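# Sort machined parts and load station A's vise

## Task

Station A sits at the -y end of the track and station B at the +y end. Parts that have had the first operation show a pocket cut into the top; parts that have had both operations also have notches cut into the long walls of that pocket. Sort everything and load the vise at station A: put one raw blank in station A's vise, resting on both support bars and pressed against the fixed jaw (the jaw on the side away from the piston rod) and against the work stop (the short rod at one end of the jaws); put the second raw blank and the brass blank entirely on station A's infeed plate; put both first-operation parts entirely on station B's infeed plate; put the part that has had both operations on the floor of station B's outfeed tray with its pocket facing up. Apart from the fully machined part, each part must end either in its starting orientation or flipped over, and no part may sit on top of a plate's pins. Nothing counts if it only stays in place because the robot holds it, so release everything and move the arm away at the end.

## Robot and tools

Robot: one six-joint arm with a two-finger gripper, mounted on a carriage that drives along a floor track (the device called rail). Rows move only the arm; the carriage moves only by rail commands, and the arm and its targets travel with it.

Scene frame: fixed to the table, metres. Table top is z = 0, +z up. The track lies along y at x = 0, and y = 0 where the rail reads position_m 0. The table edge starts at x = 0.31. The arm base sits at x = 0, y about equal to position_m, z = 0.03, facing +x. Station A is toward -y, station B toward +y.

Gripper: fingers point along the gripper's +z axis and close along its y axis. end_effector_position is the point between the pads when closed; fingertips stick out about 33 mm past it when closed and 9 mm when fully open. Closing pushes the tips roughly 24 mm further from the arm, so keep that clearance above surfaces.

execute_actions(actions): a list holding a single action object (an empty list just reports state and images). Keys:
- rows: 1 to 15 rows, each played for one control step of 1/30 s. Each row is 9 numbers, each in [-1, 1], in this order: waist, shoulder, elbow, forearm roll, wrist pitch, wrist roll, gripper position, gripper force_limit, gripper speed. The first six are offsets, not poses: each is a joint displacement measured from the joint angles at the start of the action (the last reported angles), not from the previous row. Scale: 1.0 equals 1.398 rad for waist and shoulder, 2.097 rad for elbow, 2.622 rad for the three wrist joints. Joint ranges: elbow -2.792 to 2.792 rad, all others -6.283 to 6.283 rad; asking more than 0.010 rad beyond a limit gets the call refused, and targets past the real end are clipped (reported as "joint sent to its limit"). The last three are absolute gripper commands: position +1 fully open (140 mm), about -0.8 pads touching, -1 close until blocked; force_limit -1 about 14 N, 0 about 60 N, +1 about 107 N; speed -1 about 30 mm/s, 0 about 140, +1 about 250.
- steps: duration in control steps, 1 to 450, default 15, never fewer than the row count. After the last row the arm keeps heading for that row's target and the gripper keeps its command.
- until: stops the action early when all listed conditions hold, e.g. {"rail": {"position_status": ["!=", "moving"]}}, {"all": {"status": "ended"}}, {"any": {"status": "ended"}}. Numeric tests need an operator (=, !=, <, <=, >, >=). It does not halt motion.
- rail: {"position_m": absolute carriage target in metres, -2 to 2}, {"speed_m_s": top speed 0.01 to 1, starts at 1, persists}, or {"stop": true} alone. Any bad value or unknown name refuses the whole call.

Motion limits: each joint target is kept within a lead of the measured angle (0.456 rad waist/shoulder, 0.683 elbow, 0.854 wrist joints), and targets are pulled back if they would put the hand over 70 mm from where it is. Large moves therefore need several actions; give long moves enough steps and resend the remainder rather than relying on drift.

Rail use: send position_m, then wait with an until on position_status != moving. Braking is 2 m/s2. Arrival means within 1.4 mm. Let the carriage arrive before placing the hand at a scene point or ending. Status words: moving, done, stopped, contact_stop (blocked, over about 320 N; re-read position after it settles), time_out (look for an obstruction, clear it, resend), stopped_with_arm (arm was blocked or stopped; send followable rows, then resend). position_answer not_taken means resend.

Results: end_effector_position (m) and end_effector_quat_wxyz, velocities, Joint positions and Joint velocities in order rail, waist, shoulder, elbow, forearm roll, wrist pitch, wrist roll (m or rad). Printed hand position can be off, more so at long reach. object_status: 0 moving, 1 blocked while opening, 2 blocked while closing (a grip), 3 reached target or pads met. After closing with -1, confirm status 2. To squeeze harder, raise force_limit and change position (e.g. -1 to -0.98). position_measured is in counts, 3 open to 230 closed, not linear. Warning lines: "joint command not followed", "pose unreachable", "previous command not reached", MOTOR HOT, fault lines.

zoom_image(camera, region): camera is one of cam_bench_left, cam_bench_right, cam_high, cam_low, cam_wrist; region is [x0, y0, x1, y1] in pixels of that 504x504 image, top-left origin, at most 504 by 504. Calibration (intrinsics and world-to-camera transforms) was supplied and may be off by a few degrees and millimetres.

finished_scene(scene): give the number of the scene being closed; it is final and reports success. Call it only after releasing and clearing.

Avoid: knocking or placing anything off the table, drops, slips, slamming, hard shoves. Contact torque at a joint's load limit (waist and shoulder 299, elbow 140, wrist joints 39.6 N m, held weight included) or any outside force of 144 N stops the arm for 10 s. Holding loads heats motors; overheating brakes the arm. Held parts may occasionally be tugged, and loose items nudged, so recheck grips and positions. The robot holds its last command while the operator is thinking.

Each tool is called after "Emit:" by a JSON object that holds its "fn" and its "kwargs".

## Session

Emit:
{"fn": "execute_actions", "kwargs": {"actions": []}}

Scene clock: 0.00 s.
end_effector_position=(+1.1395, -0.6146, +0.2046) position_measured=3 object_status=3 end_effector_quat_wxyz=(-0.072, +0.767, -0.634, +0.060) end_effector_velocity=(+0.000, +0.000, +0.000) end_effector_angular_velocity=(+0.000, +0.000, +0.000)
Joint positions: [-0.335 -0.294  1.148  0.253  0.087  1.574  2.666]
Joint velocities: [0. 0. 0. 0. 0. 0. 0.]
rail: position_m=-0.335 position_m_goal=-0.335 speed_m_s=1.00 position_status=done position_answer=taken refusals=0
camera_calibration (this result's frames):
cam_wrist: T_world_to_cam=[[-0.953224, -0.240907, -0.18256, 0.968481], [-0.290389, 0.897511, 0.331886, 0.810754], [0.0838962, 0.369375, -0.925486, 0.514323], [0, 0, 0, 1]] pos_world=[1.11546, -0.684326, 0.383727]

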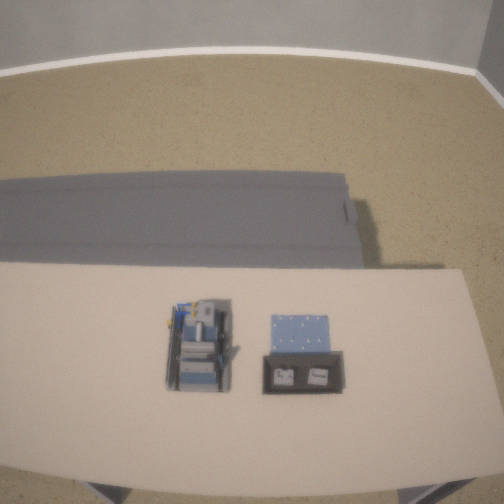

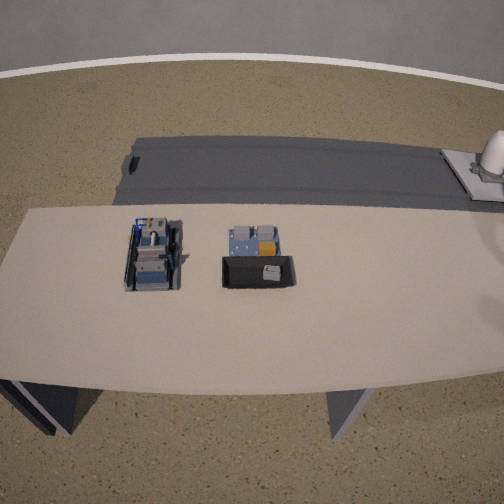

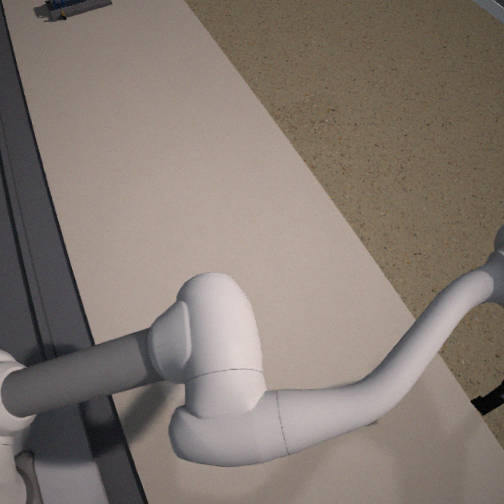

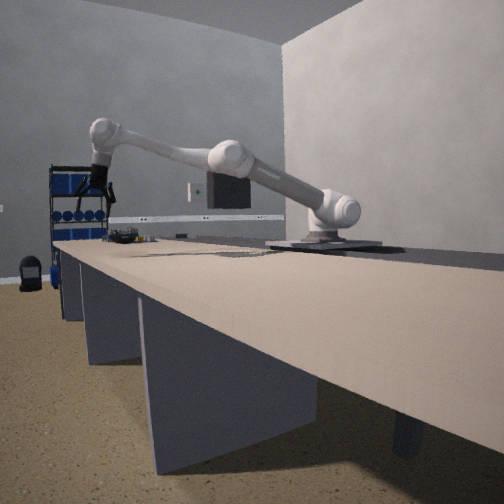

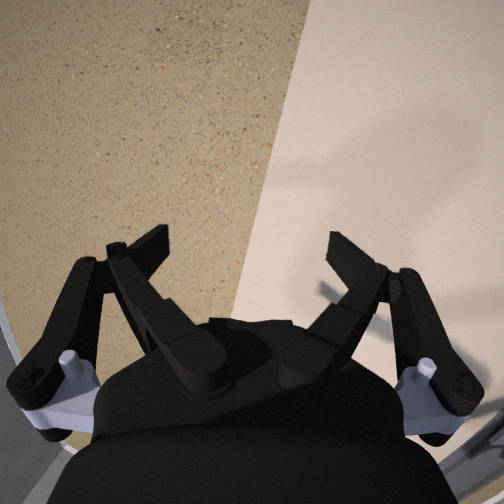

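Emit:
{"fn": "zoom_image", "kwargs": {"camera": "cam_bench_right", "region": [110, 200, 310, 320]}}

Emit:
{"fn": "zoom_image", "kwargs": {"camera": "cam_bench_left", "region": [150, 280, 360, 410]}}

Region (110, 200, 310, 320) of cam_bench_right's 504x504 image, scaled by 2.520, with more detail than that image has; it fills the top 302 rows of this view, and the rest is white.

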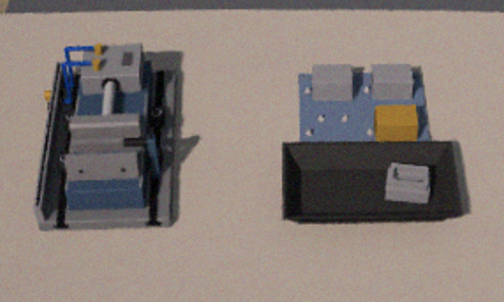

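Region (150, 280, 360, 410) of cam_bench_left's 504x504 image, scaled by 2.400, with more detail than that image has; it fills the top 312 rows of this view, and the rest is white.

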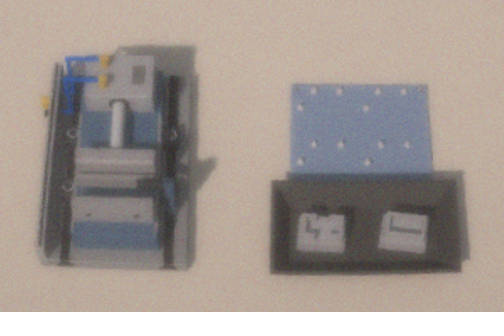

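Emit:
{"fn": "execute_actions", "kwargs": {"actions": [{"rail":{"position_m":-1.809},"rows":[[0.246,-0.7376,0.8688,-0.0332,-0.238,-0.998,-0.1,0,0]],"steps":70}]}}

Emit:
{"fn": "zoom_image", "kwargs": {"camera": "cam_wrist", "region": [170, 150, 320, 290]}}

Scene clock: 9.80 s.
end_effector_position=(+0.5247, -1.7485, +0.1405) position_measured=141 object_status=3 end_effector_quat_wxyz=(+0.000, +0.707, +0.707, +0.000) end_effector_velocity=(-0.000, +0.000, -0.000) end_effector_angular_velocity=(-0.000, +0.000, +0.000)
Joint positions: [-1.809  0.05   0.117  2.075 -0.     0.95   0.05 ]
Joint velocities: [ 0. -0.  0.  0. -0.  0. -0.]
rail: position_m=-1.809 position_m_goal=-1.809 speed_m_s=1.00 position_status=done position_answer=taken refusals=0
camera_calibration (this result's frames):
cam_wrist: T_world_to_cam=[[0.998318, 0.057793, 0.00454397, -0.430503], [0.0525978, -0.935951, 0.348179, -1.71688], [0.0243752, -0.347354, -0.937417, -0.294861], [0, 0, 0, 1]] pos_world=[0.527271, -1.68446, 0.323331]

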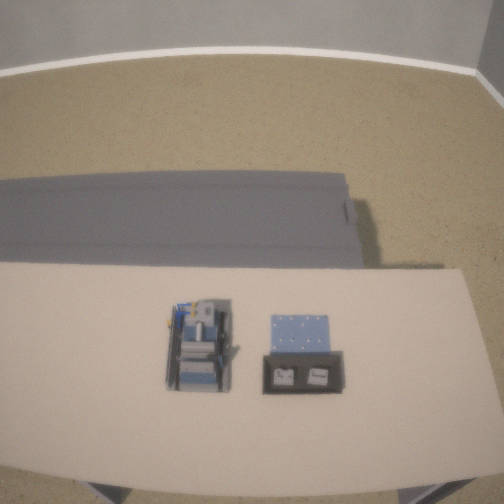

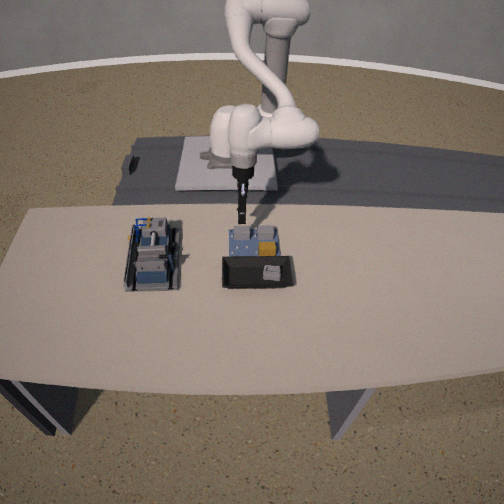

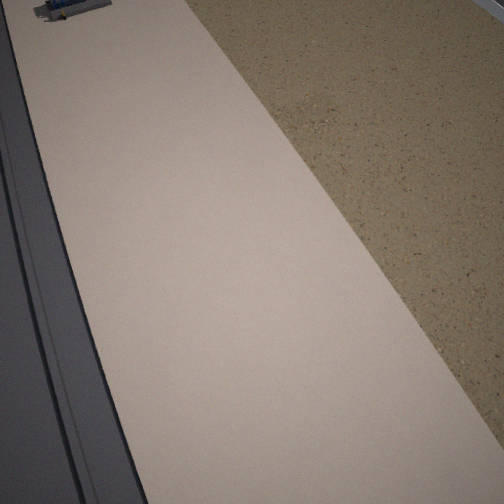

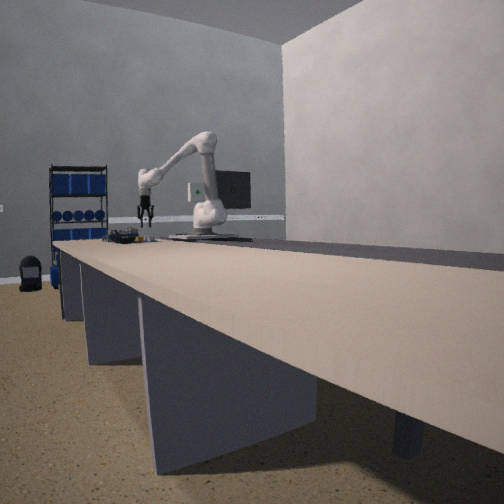

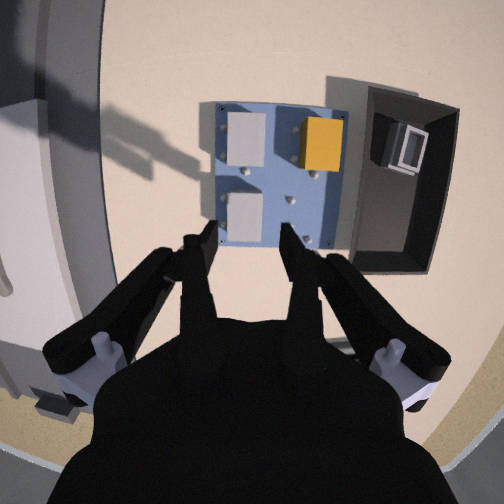

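Region (170, 150, 320, 290) of cam_wrist's 504x504 image, scaled by 3.360, with more detail than that image has; it fills the top 470 rows of this view, and the rest is white.

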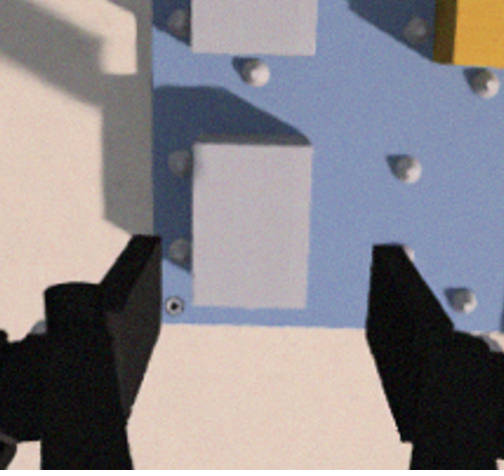

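Emit:
{"fn": "zoom_image", "kwargs": {"camera": "cam_low", "region": [95, 185, 175, 250]}}

Region (95, 185, 175, 250) of cam_low's 504x504 image, scaled by 6.300, with more detail than that image has; it fills the top 410 rows of this view, and the rest is white.

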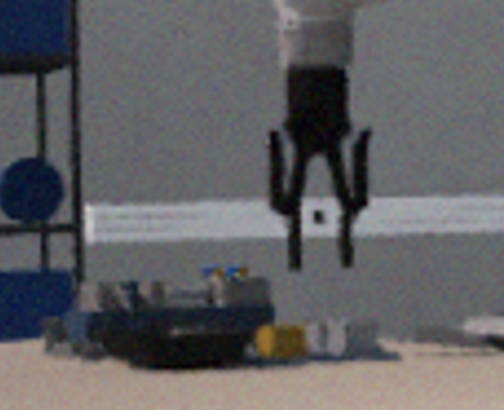

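Emit:
{"fn": "execute_actions", "kwargs": {"actions": [{"rail":{"position_m":-1.812},"rows":[[0,0.009,0.007,0,-0.0106,-0.004,-0.1,0,0],[0,0.018,0.0145,0,-0.0213,-0.008,-0.1,0,0],[0,0.0272,0.0217,0,-0.0319,-0.008,-0.1,0,0],[0,0.04,0.0269,0,-0.0429,-0.008,-0.1,0,0],[0,0.053,0.032,0,-0.0538,-0.008,-0.1,0,0],[0,0.0657,0.0372,0,-0.0648,-0.008,-0.1,0,0],[0,0.0657,0.0372,0,-0.0648,-0.008,-0.1,0,0],[0,0.0657,0.0372,0,-0.0648,-0.008,-0.1,0,0],[0,0.0657,0.0372,0,-0.0648,-0.008,-0.1,0,0],[0,0.0657,0.0372,0,-0.0648,-0.008,-0.1,0,0],[0,0.0657,0.0372,0,-0.0648,-0.008,-0.1,0,0],[0,0.0657,0.0372,0,-0.0648,-0.008,-0.1,0,0],[0,0.0657,0.0372,0,-0.0648,-0.008,-0.1,0,0],[0,0.0657,0.0372,0,-0.0648,-0.008,-1,0.3,-0.5]],"steps":30}]}}

Emit:
{"fn": "zoom_image", "kwargs": {"camera": "cam_wrist", "region": [170, 150, 320, 290]}}

Scene clock: 19.30 s.
end_effector_position=(+0.5194, -1.7518, +0.0592) position_measured=172 object_status=2 end_effector_quat_wxyz=(+0.000, +0.700, +0.715, +0.000) end_effector_velocity=(+0.000, +0.000, +0.000) end_effector_angular_velocity=(+0.000, -0.000, +0.000)
Joint positions: [-1.812  0.05   0.209  2.153 -0.     0.78   0.029]
Joint velocities: [ 0. -0. -0. -0.  0. -0. -0.]
rail: position_m=-1.812 position_m_goal=-1.812 speed_m_s=1.00 position_status=done position_answer=taken refusals=0
camera_calibration (this result's frames):
cam_wrist: T_world_to_cam=[[0.996889, 0.0786751, 0.00467533, -0.387325], [0.0721305, -0.934653, 0.348168, -1.69922], [0.031762, -0.346748, -0.93742, -0.374891], [0, 0, 0, 1]] pos_world=[0.520593, -1.6877, 0.241995]

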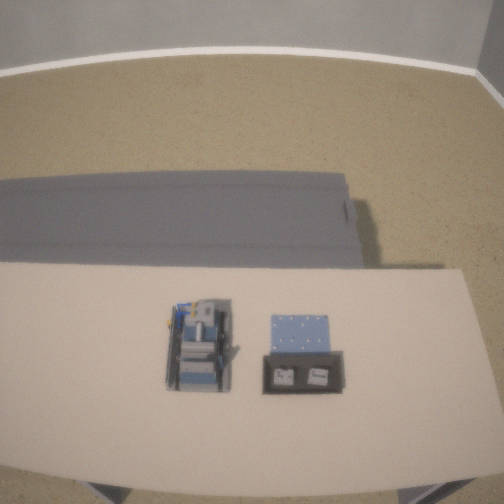

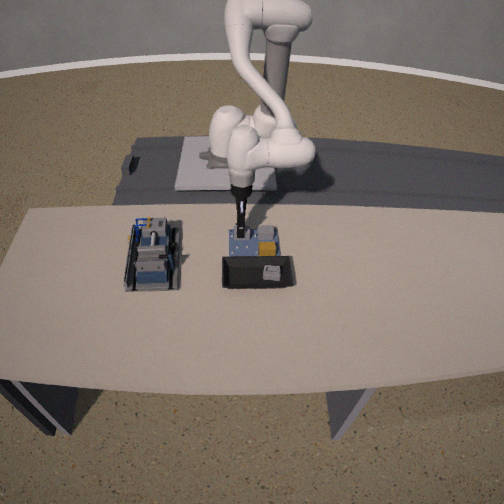

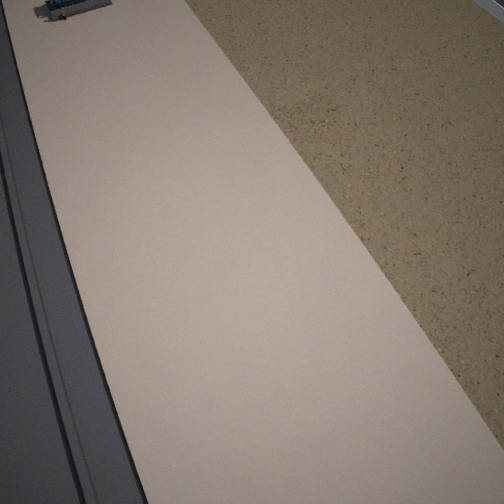

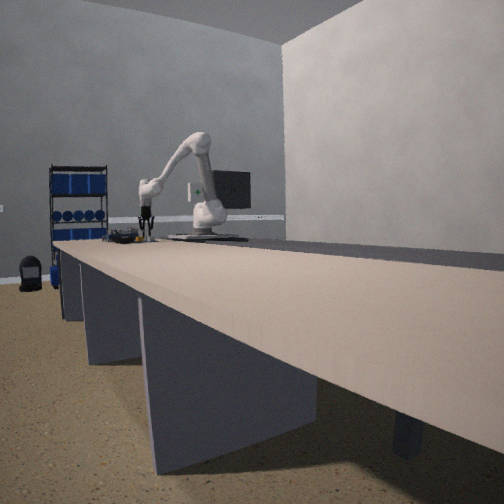

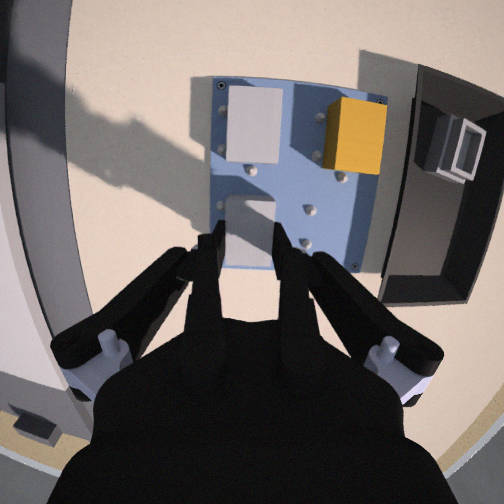

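Region (170, 150, 320, 290) of cam_wrist's 504x504 image, scaled by 3.360, with more detail than that image has; it fills the top 470 rows of this view, and the rest is white.

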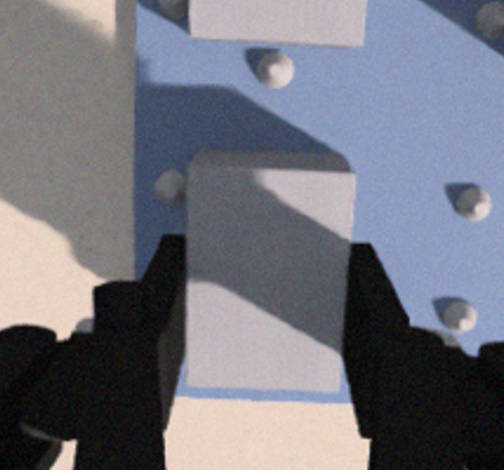

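Emit:
{"fn": "execute_actions", "kwargs": {"actions": []}}

Scene clock: 26.87 s.
end_effector_position=(+0.5194, -1.7518, +0.0591) position_measured=172 object_status=2 end_effector_quat_wxyz=(+0.000, +0.700, +0.715, +0.000) end_effector_velocity=(-0.000, -0.000, -0.000) end_effector_angular_velocity=(-0.000, +0.000, +0.000)
Joint positions: [-1.812  0.05   0.209  2.153 -0.     0.78   0.029]
Joint velocities: [ 0.  0.  0. -0. -0. -0. -0.]
rail: position_m=-1.812 position_m_goal=-1.812 speed_m_s=1.00 position_status=done position_answer=taken refusals=0
camera_calibration (this result's frames):
cam_wrist: T_world_to_cam=[[0.996885, 0.0787425, 0.0045416, -0.38717], [0.0722402, -0.934646, 0.348165, -1.6992], [0.0316602, -0.346752, -0.937422, -0.374905], [0, 0, 0, 1]] pos_world=[0.520584, -1.68767, 0.241917]

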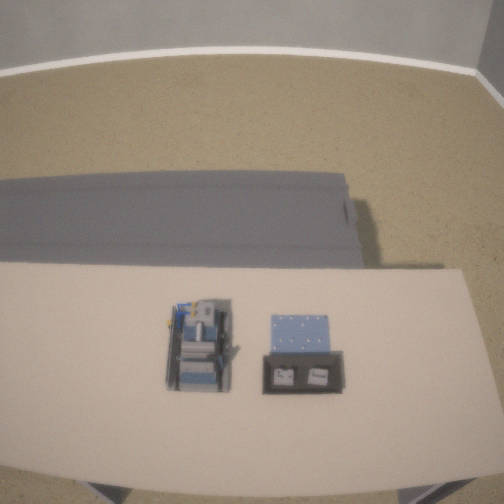

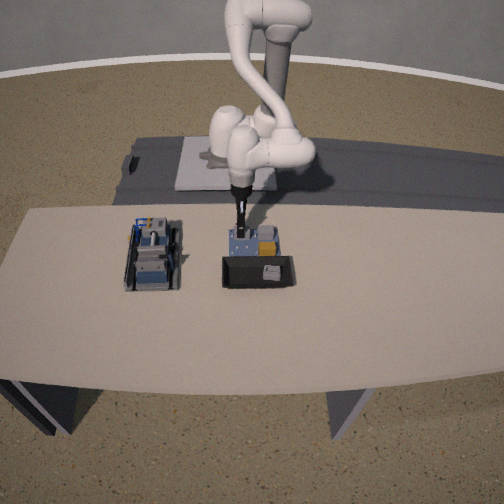

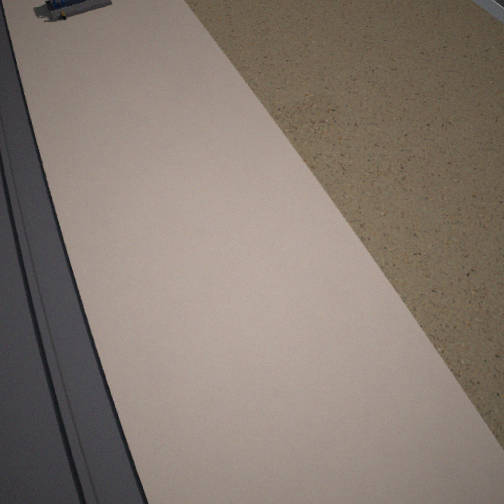

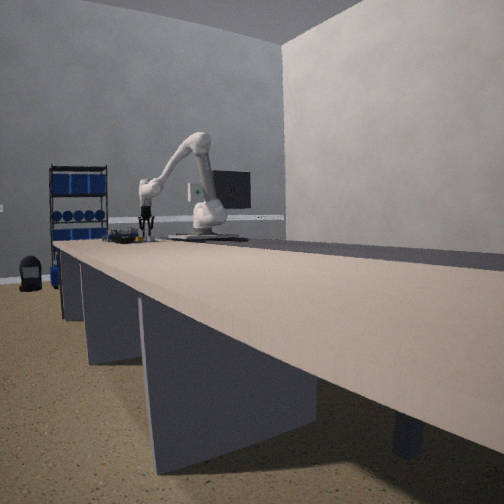

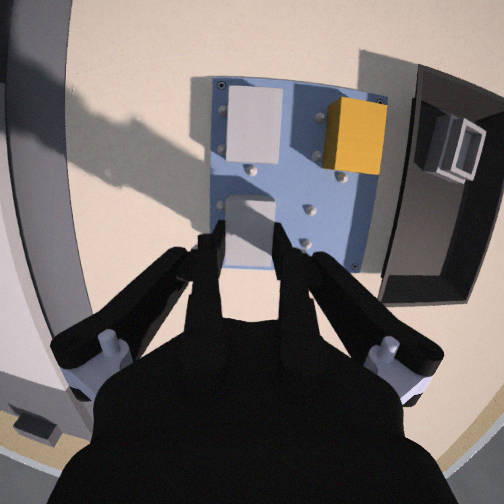

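Emit:
{"fn": "execute_actions", "kwargs": {"actions": [{"rows":[[0,-0.005,-0.002,0,0.0043,0,-1,0.3,-0.5],[0,-0.012,-0.005,0,0.0104,0,-1,0.3,-0.5],[0,-0.021,-0.009,0,0.0184,0,-1,0.3,-0.5],[0,-0.032,-0.0137,0,0.028,0,-1,0.3,-0.5],[0,-0.0437,-0.0189,0,0.0384,0,-1,0.3,-0.5],[0,-0.0554,-0.0241,0,0.0488,0,-1,0.3,-0.5],[0,-0.067,-0.0315,0,0.061,0,-1,0.3,-0.5],[0,-0.079,-0.04,0,0.074,0,-1,0.3,-0.5],[0,-0.091,-0.049,0,0.0877,0,-1,0.3,-0.5],[0,-0.103,-0.058,0,0.101,0,-1,0.3,-0.5],[0,-0.113,-0.065,0,0.112,0,-1,0.3,-0.5],[0,-0.12,-0.0705,0,0.1204,0,-1,0.3,-0.5],[0,-0.1246,-0.0738,0,0.1255,0,-1,0.3,-0.5]],"steps":25}]}}

Scene clock: 34.37 s.
end_effector_position=(+0.5196, -1.7517, +0.2205) position_measured=172 object_status=2 end_effector_quat_wxyz=(+0.000, +0.700, +0.715, +0.000) end_effector_velocity=(+0.000, +0.000, +0.000) end_effector_angular_velocity=(+0.000, -0.000, -0.000)
Joint positions: [-1.812  0.05   0.035  1.998 -0.     1.109  0.029]
Joint velocities: [ 0. -0.  0. -0. -0.  0.  0.]
rail: position_m=-1.812 position_m_goal=-1.812 speed_m_s=1.00 position_status=done position_answer=taken refusals=0
camera_calibration (this result's frames):
cam_wrist: T_world_to_cam=[[0.996885, 0.078738, 0.00451668, -0.388129], [0.0722434, -0.934633, 0.348199, -1.75538], [0.0316379, -0.346788, -0.93741, -0.223649], [0, 0, 0, 1]] pos_world=[0.520811, -1.68763, 0.403323]

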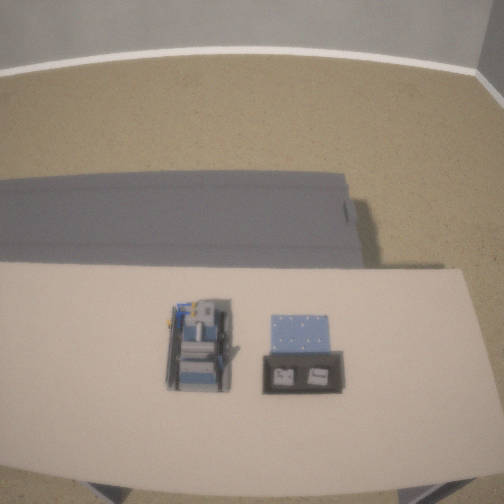

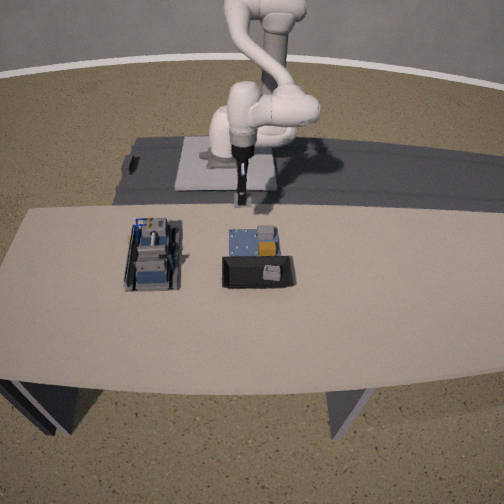

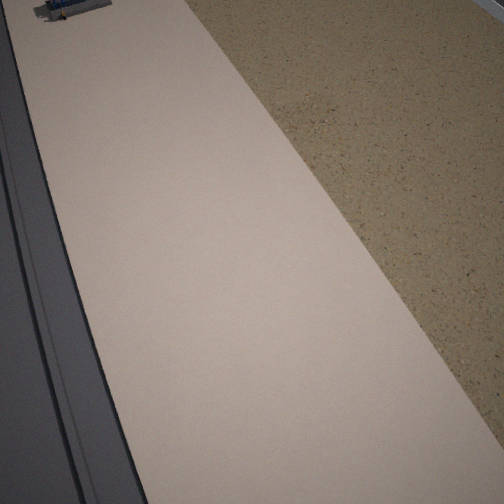

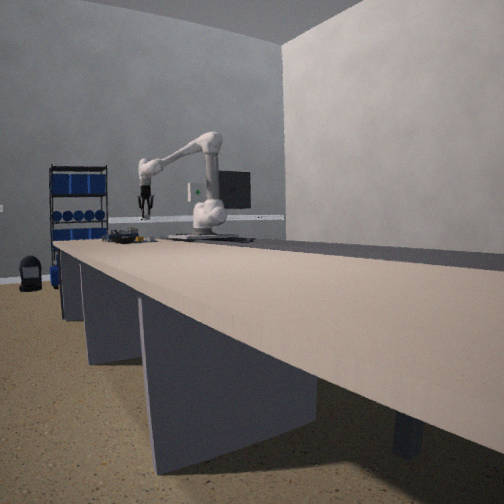

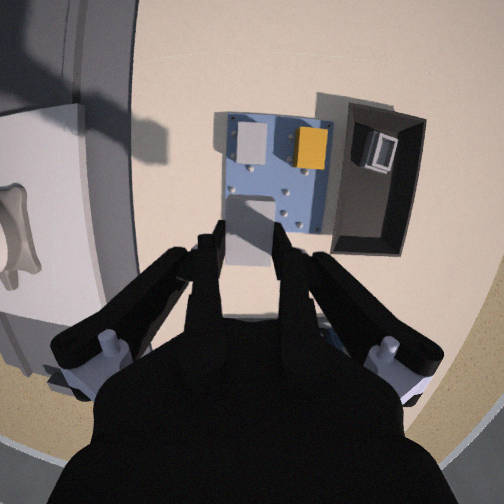

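Emit:
{"fn": "execute_actions", "kwargs": {"actions": [{"rail":{"position_m":-1.98,"speed_m_s":0.4},"rows":[[-0.006,0.006,-0.005,0,0.0007,-0.003,-1,0.3,-0.5],[-0.015,0.016,-0.013,0,0.002,-0.0075,-1,0.3,-0.5],[-0.029,0.03,-0.025,0,0.0035,-0.014,-1,0.3,-0.5],[-0.046,0.049,-0.04,0,0.0056,-0.0227,-1,0.3,-0.5],[-0.063,0.067,-0.054,0,0.0077,-0.031,-1,0.3,-0.5],[-0.08,0.0855,-0.069,0,0.0098,-0.04,-1,0.3,-0.5],[-0.098,0.104,-0.084,0,0.012,-0.048,-1,0.3,-0.5],[-0.115,0.122,-0.099,0,0.014,-0.0566,-1,0.3,-0.5],[-0.132,0.14,-0.114,0,0.016,-0.065,-1,0.3,-0.5],[-0.15,0.159,-0.129,0,0.018,-0.0736,-1,0.3,-0.5],[-0.165,0.175,-0.142,0,0.02,-0.081,-1,0.3,-0.5],[-0.177,0.187,-0.152,0,0.0215,-0.087,-1,0.3,-0.5],[-0.186,0.197,-0.16,0,0.0227,-0.0915,-1,0.3,-0.5],[-0.192,0.2036,-0.165,0,0.0234,-0.0944,-1,0.3,-0.5]],"steps":35}]}}

Emit:
{"fn": "zoom_image", "kwargs": {"camera": "cam_wrist", "region": [120, 80, 380, 300]}}

Scene clock: 42.33 s.
end_effector_position=(+0.7000, -2.1004, +0.2207) position_measured=172 object_status=2 end_effector_quat_wxyz=(+0.000, +0.707, +0.707, +0.000) end_effector_velocity=(+0.000, -0.000, +0.000) end_effector_angular_velocity=(-0.000, -0.000, -0.000)
Joint positions: [-1.98  -0.219  0.319  1.652 -0.     1.17  -0.219]
Joint velocities: [ 0. -0.  0. -0.  0. -0.  0.]
rail: position_m=-1.980 position_m_goal=-1.980 speed_m_s=0.40 position_status=done position_answer=taken refusals=0
camera_calibration (this result's frames):
cam_wrist: T_world_to_cam=[[0.998314, 0.0578779, 0.00448184, -0.585344], [0.0526967, -0.935913, 0.348267, -2.08335], [0.0243515, -0.347443, -0.937385, -0.34631], [0, 0, 0, 1]] pos_world=[0.702576, -2.03628, 0.403559]

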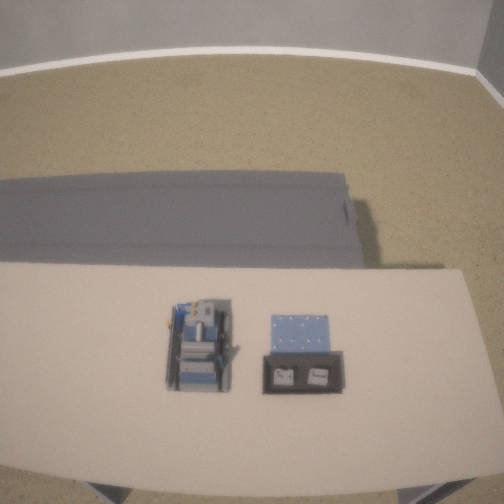

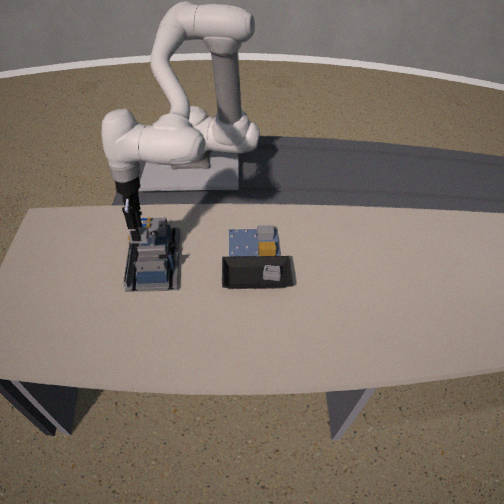

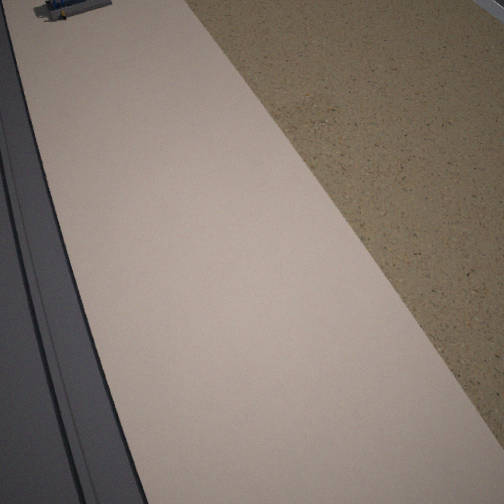

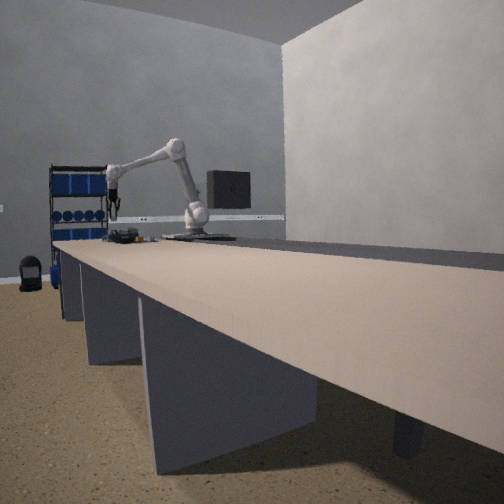

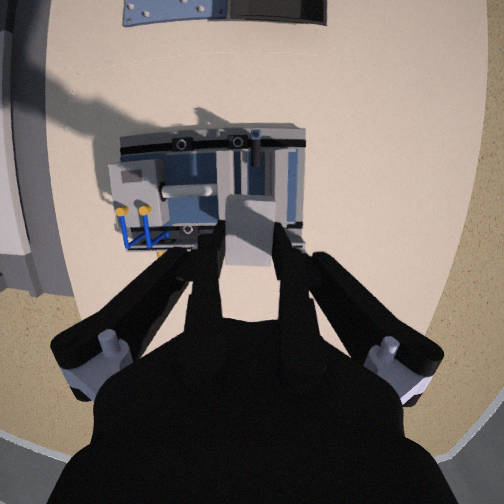

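Region (120, 80, 380, 300) of cam_wrist's 504x504 image, scaled by 1.938, with more detail than that image has; it fills the top 426 rows of this view, and the rest is white.

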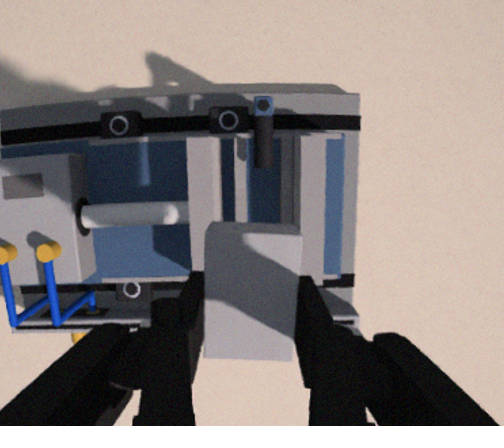

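Emit:
{"fn": "execute_actions", "kwargs": {"actions": [{"rail":{"position_m":-1.96,"speed_m_s":0.1},"rows":[[0.0002,0.0036,0.0018,0,-0.0034,-0.002,-1,0.3,-0.5],[0.0004,0.009,0.0046,0,-0.0085,-0.0055,-1,0.3,-0.5],[0.0007,0.0143,0.0073,0,-0.0135,-0.009,-1,0.3,-0.5],[0.001,0.0215,0.011,0,-0.02,-0.013,-1,0.3,-0.5],[0.0013,0.027,0.0137,0,-0.0254,-0.0165,-1,0.3,-0.5],[0.0015,0.032,0.0165,0,-0.0304,-0.02,-1,0.3,-0.5],[0.0017,0.0358,0.0183,0,-0.0338,-0.022,-1,0.3,-0.5]],"steps":22}]}}

Emit:
{"fn": "zoom_image", "kwargs": {"camera": "cam_wrist", "region": [170, 120, 340, 290]}}

Scene clock: 50.00 s.
end_effector_position=(+0.7082, -2.0802, +0.1657) position_measured=172 object_status=2 end_effector_quat_wxyz=(+0.000, +0.685, +0.728, +0.000) end_effector_velocity=(-0.000, +0.000, +0.000) end_effector_angular_velocity=(-0.000, -0.000, +0.000)
Joint positions: [-1.96  -0.216  0.369  1.69  -0.     1.081 -0.276]
Joint velocities: [-0.  0. -0.  0.  0. -0. -0.]
rail: position_m=-1.960 position_m_goal=-1.960 speed_m_s=0.10 position_status=done position_answer=taken refusals=0
camera_calibration (this result's frames):
cam_wrist: T_world_to_cam=[[0.993039, 0.117696, 0.0046701, -0.466267], [0.10871, -0.931044, 0.348338, -2.07524], [0.0453459, -0.345405, -0.937357, -0.401746], [0, 0, 0, 1]] pos_world=[0.706838, -2.01603, 0.348483]

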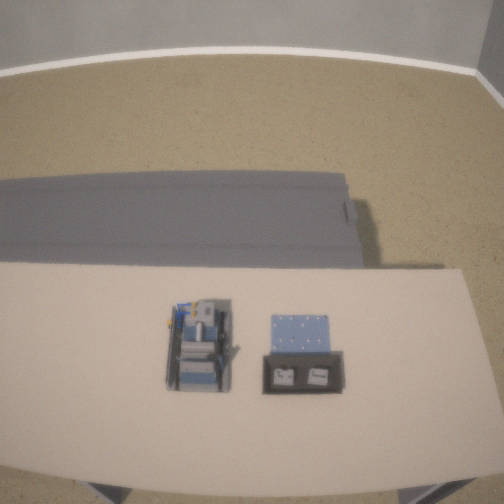

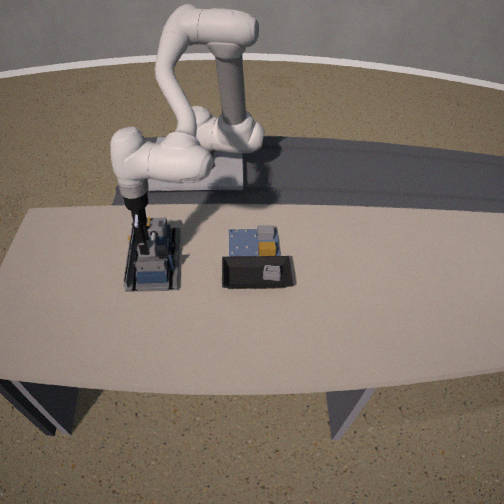

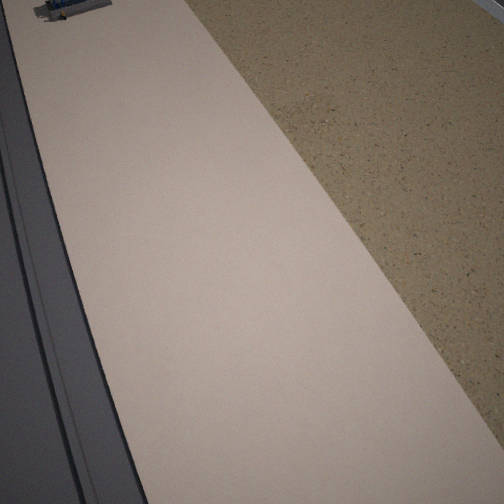

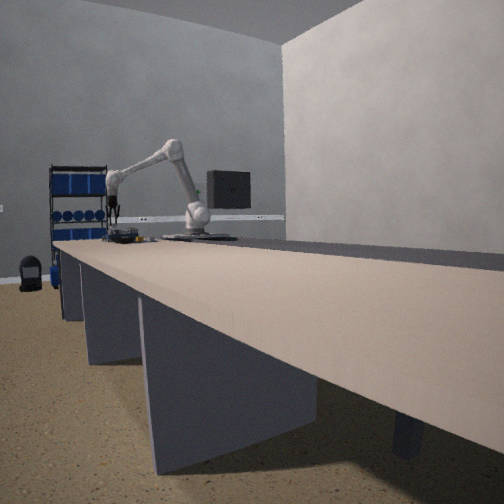

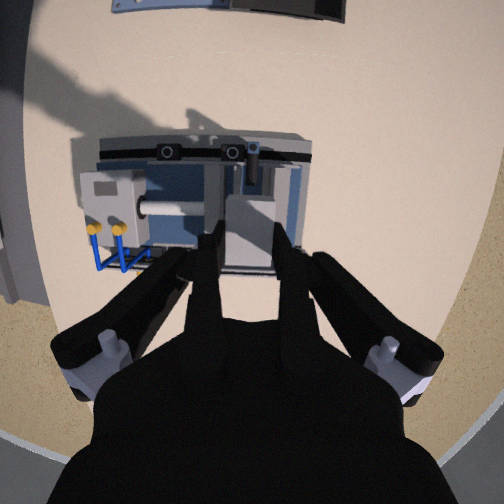

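Region (170, 120, 340, 290) of cam_wrist's 504x504 image, scaled by 2.965, with more detail than that image has.

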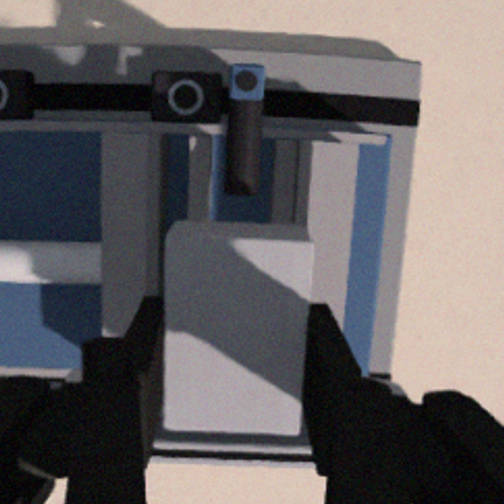

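Emit:
{"fn": "execute_actions", "kwargs": {"actions": [{"rows":[[0,0.002,0.0013,0,-0.002,0,-1,0.3,-0.5],[0,0.0045,0.0032,0,-0.005,0,-1,0.3,-0.5],[0,0.007,0.0052,0,-0.008,0,-1,0.3,-0.5],[0,0.0098,0.0071,0,-0.011,0,-1,0.3,-0.5],[0,0.0125,0.009,0,-0.0139,0,-1,0.3,-0.5],[0,0.0146,0.0106,0,-0.0162,0,-1,0.3,-0.5],[0,0.0164,0.0119,0,-0.0182,0,-1,0.3,-0.5],[0,0.0178,0.0129,0,-0.0198,0,-1,0.3,-0.5]],"steps":20}]}}

Emit:
{"fn": "zoom_image", "kwargs": {"camera": "cam_wrist", "region": [170, 120, 340, 290]}}

Scene clock: 58.30 s.
end_effector_position=(+0.7082, -2.0802, +0.1347) position_measured=172 object_status=2 end_effector_quat_wxyz=(+0.000, +0.685, +0.728, +0.000) end_effector_velocity=(+0.000, -0.000, -0.000) end_effector_angular_velocity=(-0.000, -0.000, +0.000)
Joint positions: [-1.96  -0.216  0.394  1.717 -0.     1.03  -0.276]
Joint velocities: [ 0.  0.  0.  0. -0. -0.  0.]
rail: position_m=-1.960 position_m_goal=-1.960 speed_m_s=0.10 position_status=done position_answer=taken refusals=0
camera_calibration (this result's frames):
cam_wrist: T_world_to_cam=[[0.993032, 0.117758, 0.00456964, -0.465944], [0.108803, -0.931031, 0.348344, -2.06451], [0.0452749, -0.345419, -0.937356, -0.430778], [0, 0, 0, 1]] pos_world=[0.706825, -2.01605, 0.317496]

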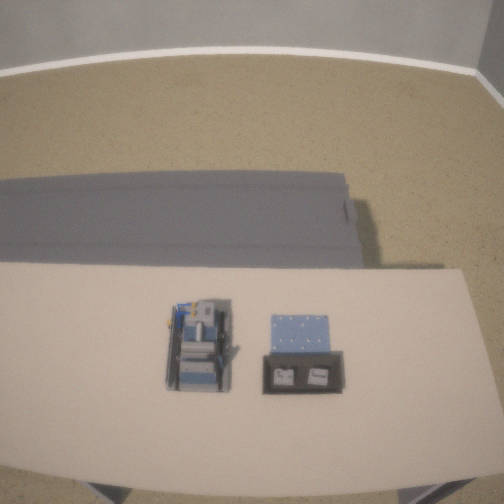

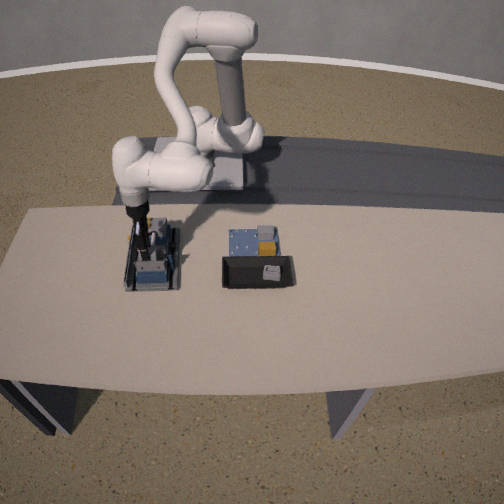

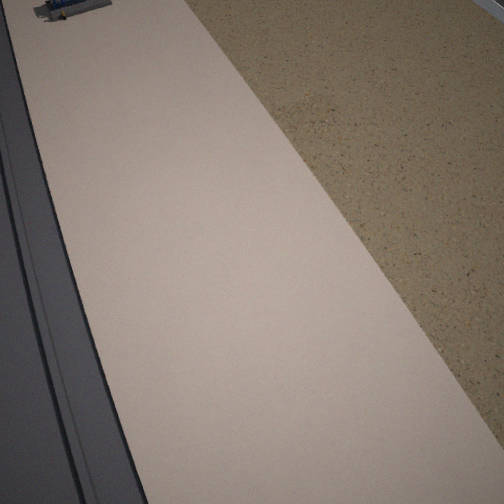

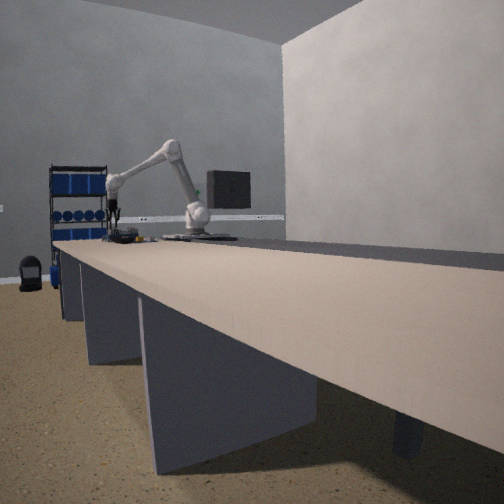

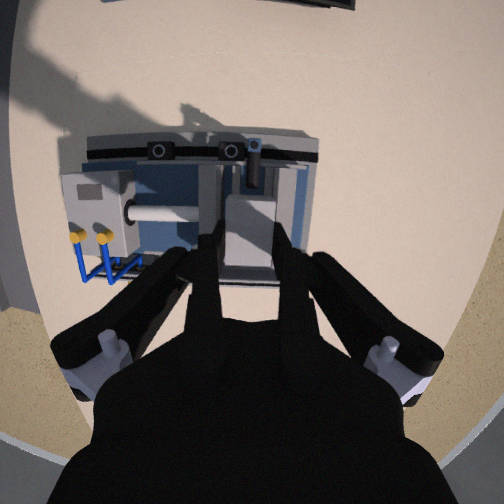

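Region (170, 120, 340, 290) of cam_wrist's 504x504 image, scaled by 2.965, with more detail than that image has.

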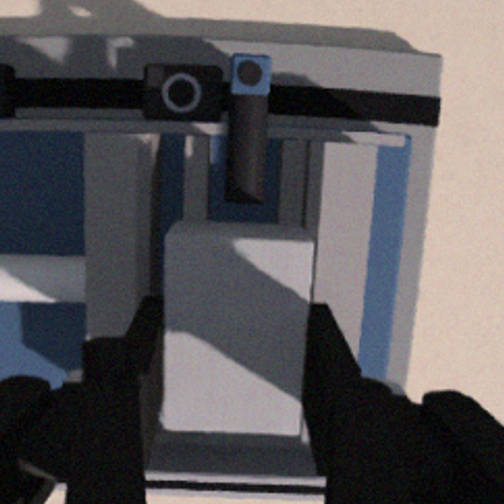

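Emit:
{"fn": "execute_actions", "kwargs": {"actions": [{"rows":[[0.0015,0.0005,0,0,-0.0003,0.0008,-1,0.3,-0.5],[0.003,0.001,0,0,-0.0005,0.0016,-1,0.3,-0.5],[0.0046,0.0016,0,0,-0.0008,0.0024,-1,0.3,-0.5],[0.0061,0.0021,-0.0001,0,-0.0011,0.0032,-1,0.3,-0.5]],"steps":15}]}}

Emit:
{"fn": "zoom_image", "kwargs": {"camera": "cam_wrist", "region": [170, 120, 340, 290]}}

Scene clock: 63.63 s.
end_effector_position=(+0.7098, -2.0747, +0.1326) position_measured=172 object_status=2 end_effector_quat_wxyz=(+0.000, +0.685, +0.728, -0.000) end_effector_velocity=(+0.001, +0.000, +0.001) end_effector_angular_velocity=(+0.000, -0.002, +0.000)
Joint positions: [-1.96  -0.208  0.397  1.717 -0.     1.027 -0.268]
Joint velocities: [-0.     0.001  0.    -0.001  0.001 -0.001 -0.   ]
rail: position_m=-1.960 position_m_goal=-1.960 speed_m_s=0.10 position_status=done position_answer=taken refusals=0
camera_calibration (this result's frames):
cam_wrist: T_world_to_cam=[[0.993022, 0.117851, 0.00419486, -0.467997], [0.109023, -0.931029, 0.348279, -2.05904], [0.0449507, -0.345392, -0.937381, -0.430628], [0, 0, 0, 1]] pos_world=[0.708571, -2.01061, 0.315423]

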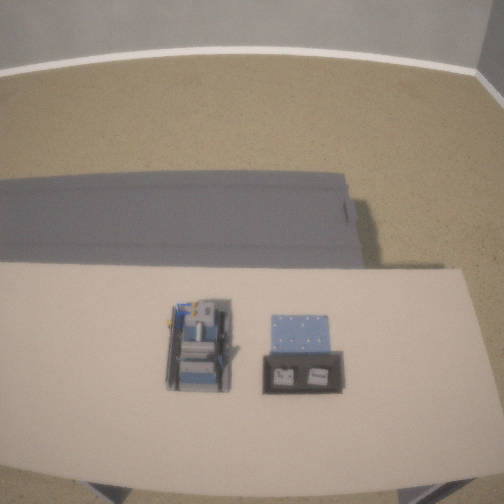

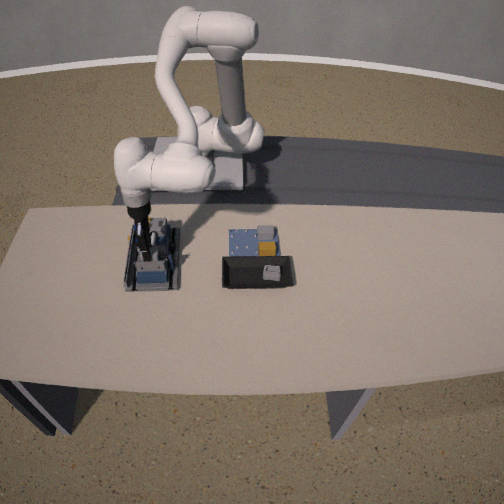

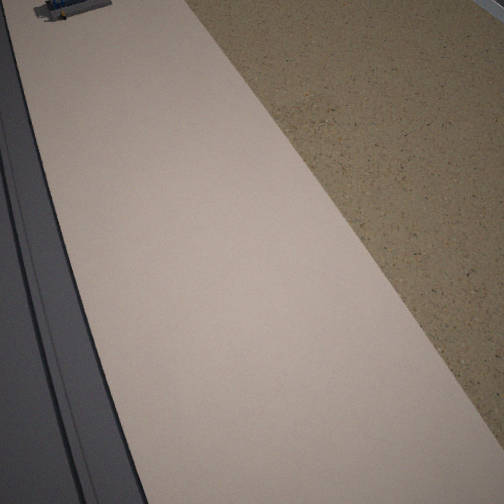

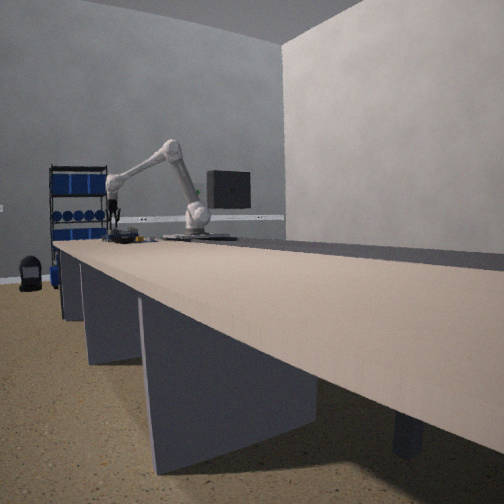

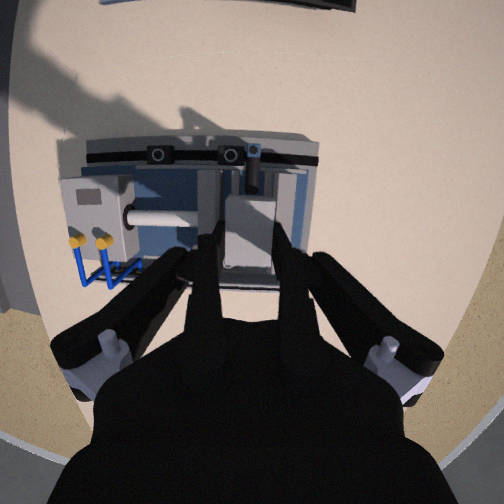

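Region (170, 120, 340, 290) of cam_wrist's 504x504 image, scaled by 2.965, with more detail than that image has.

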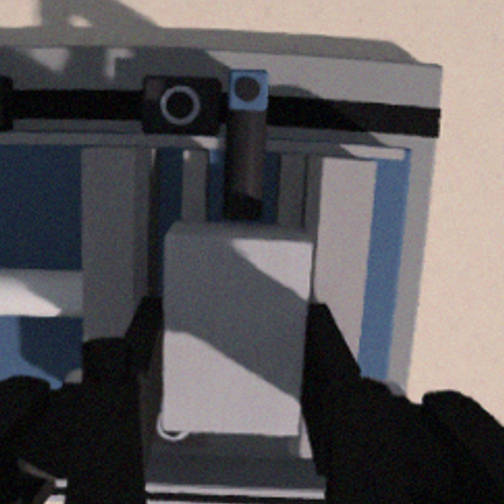

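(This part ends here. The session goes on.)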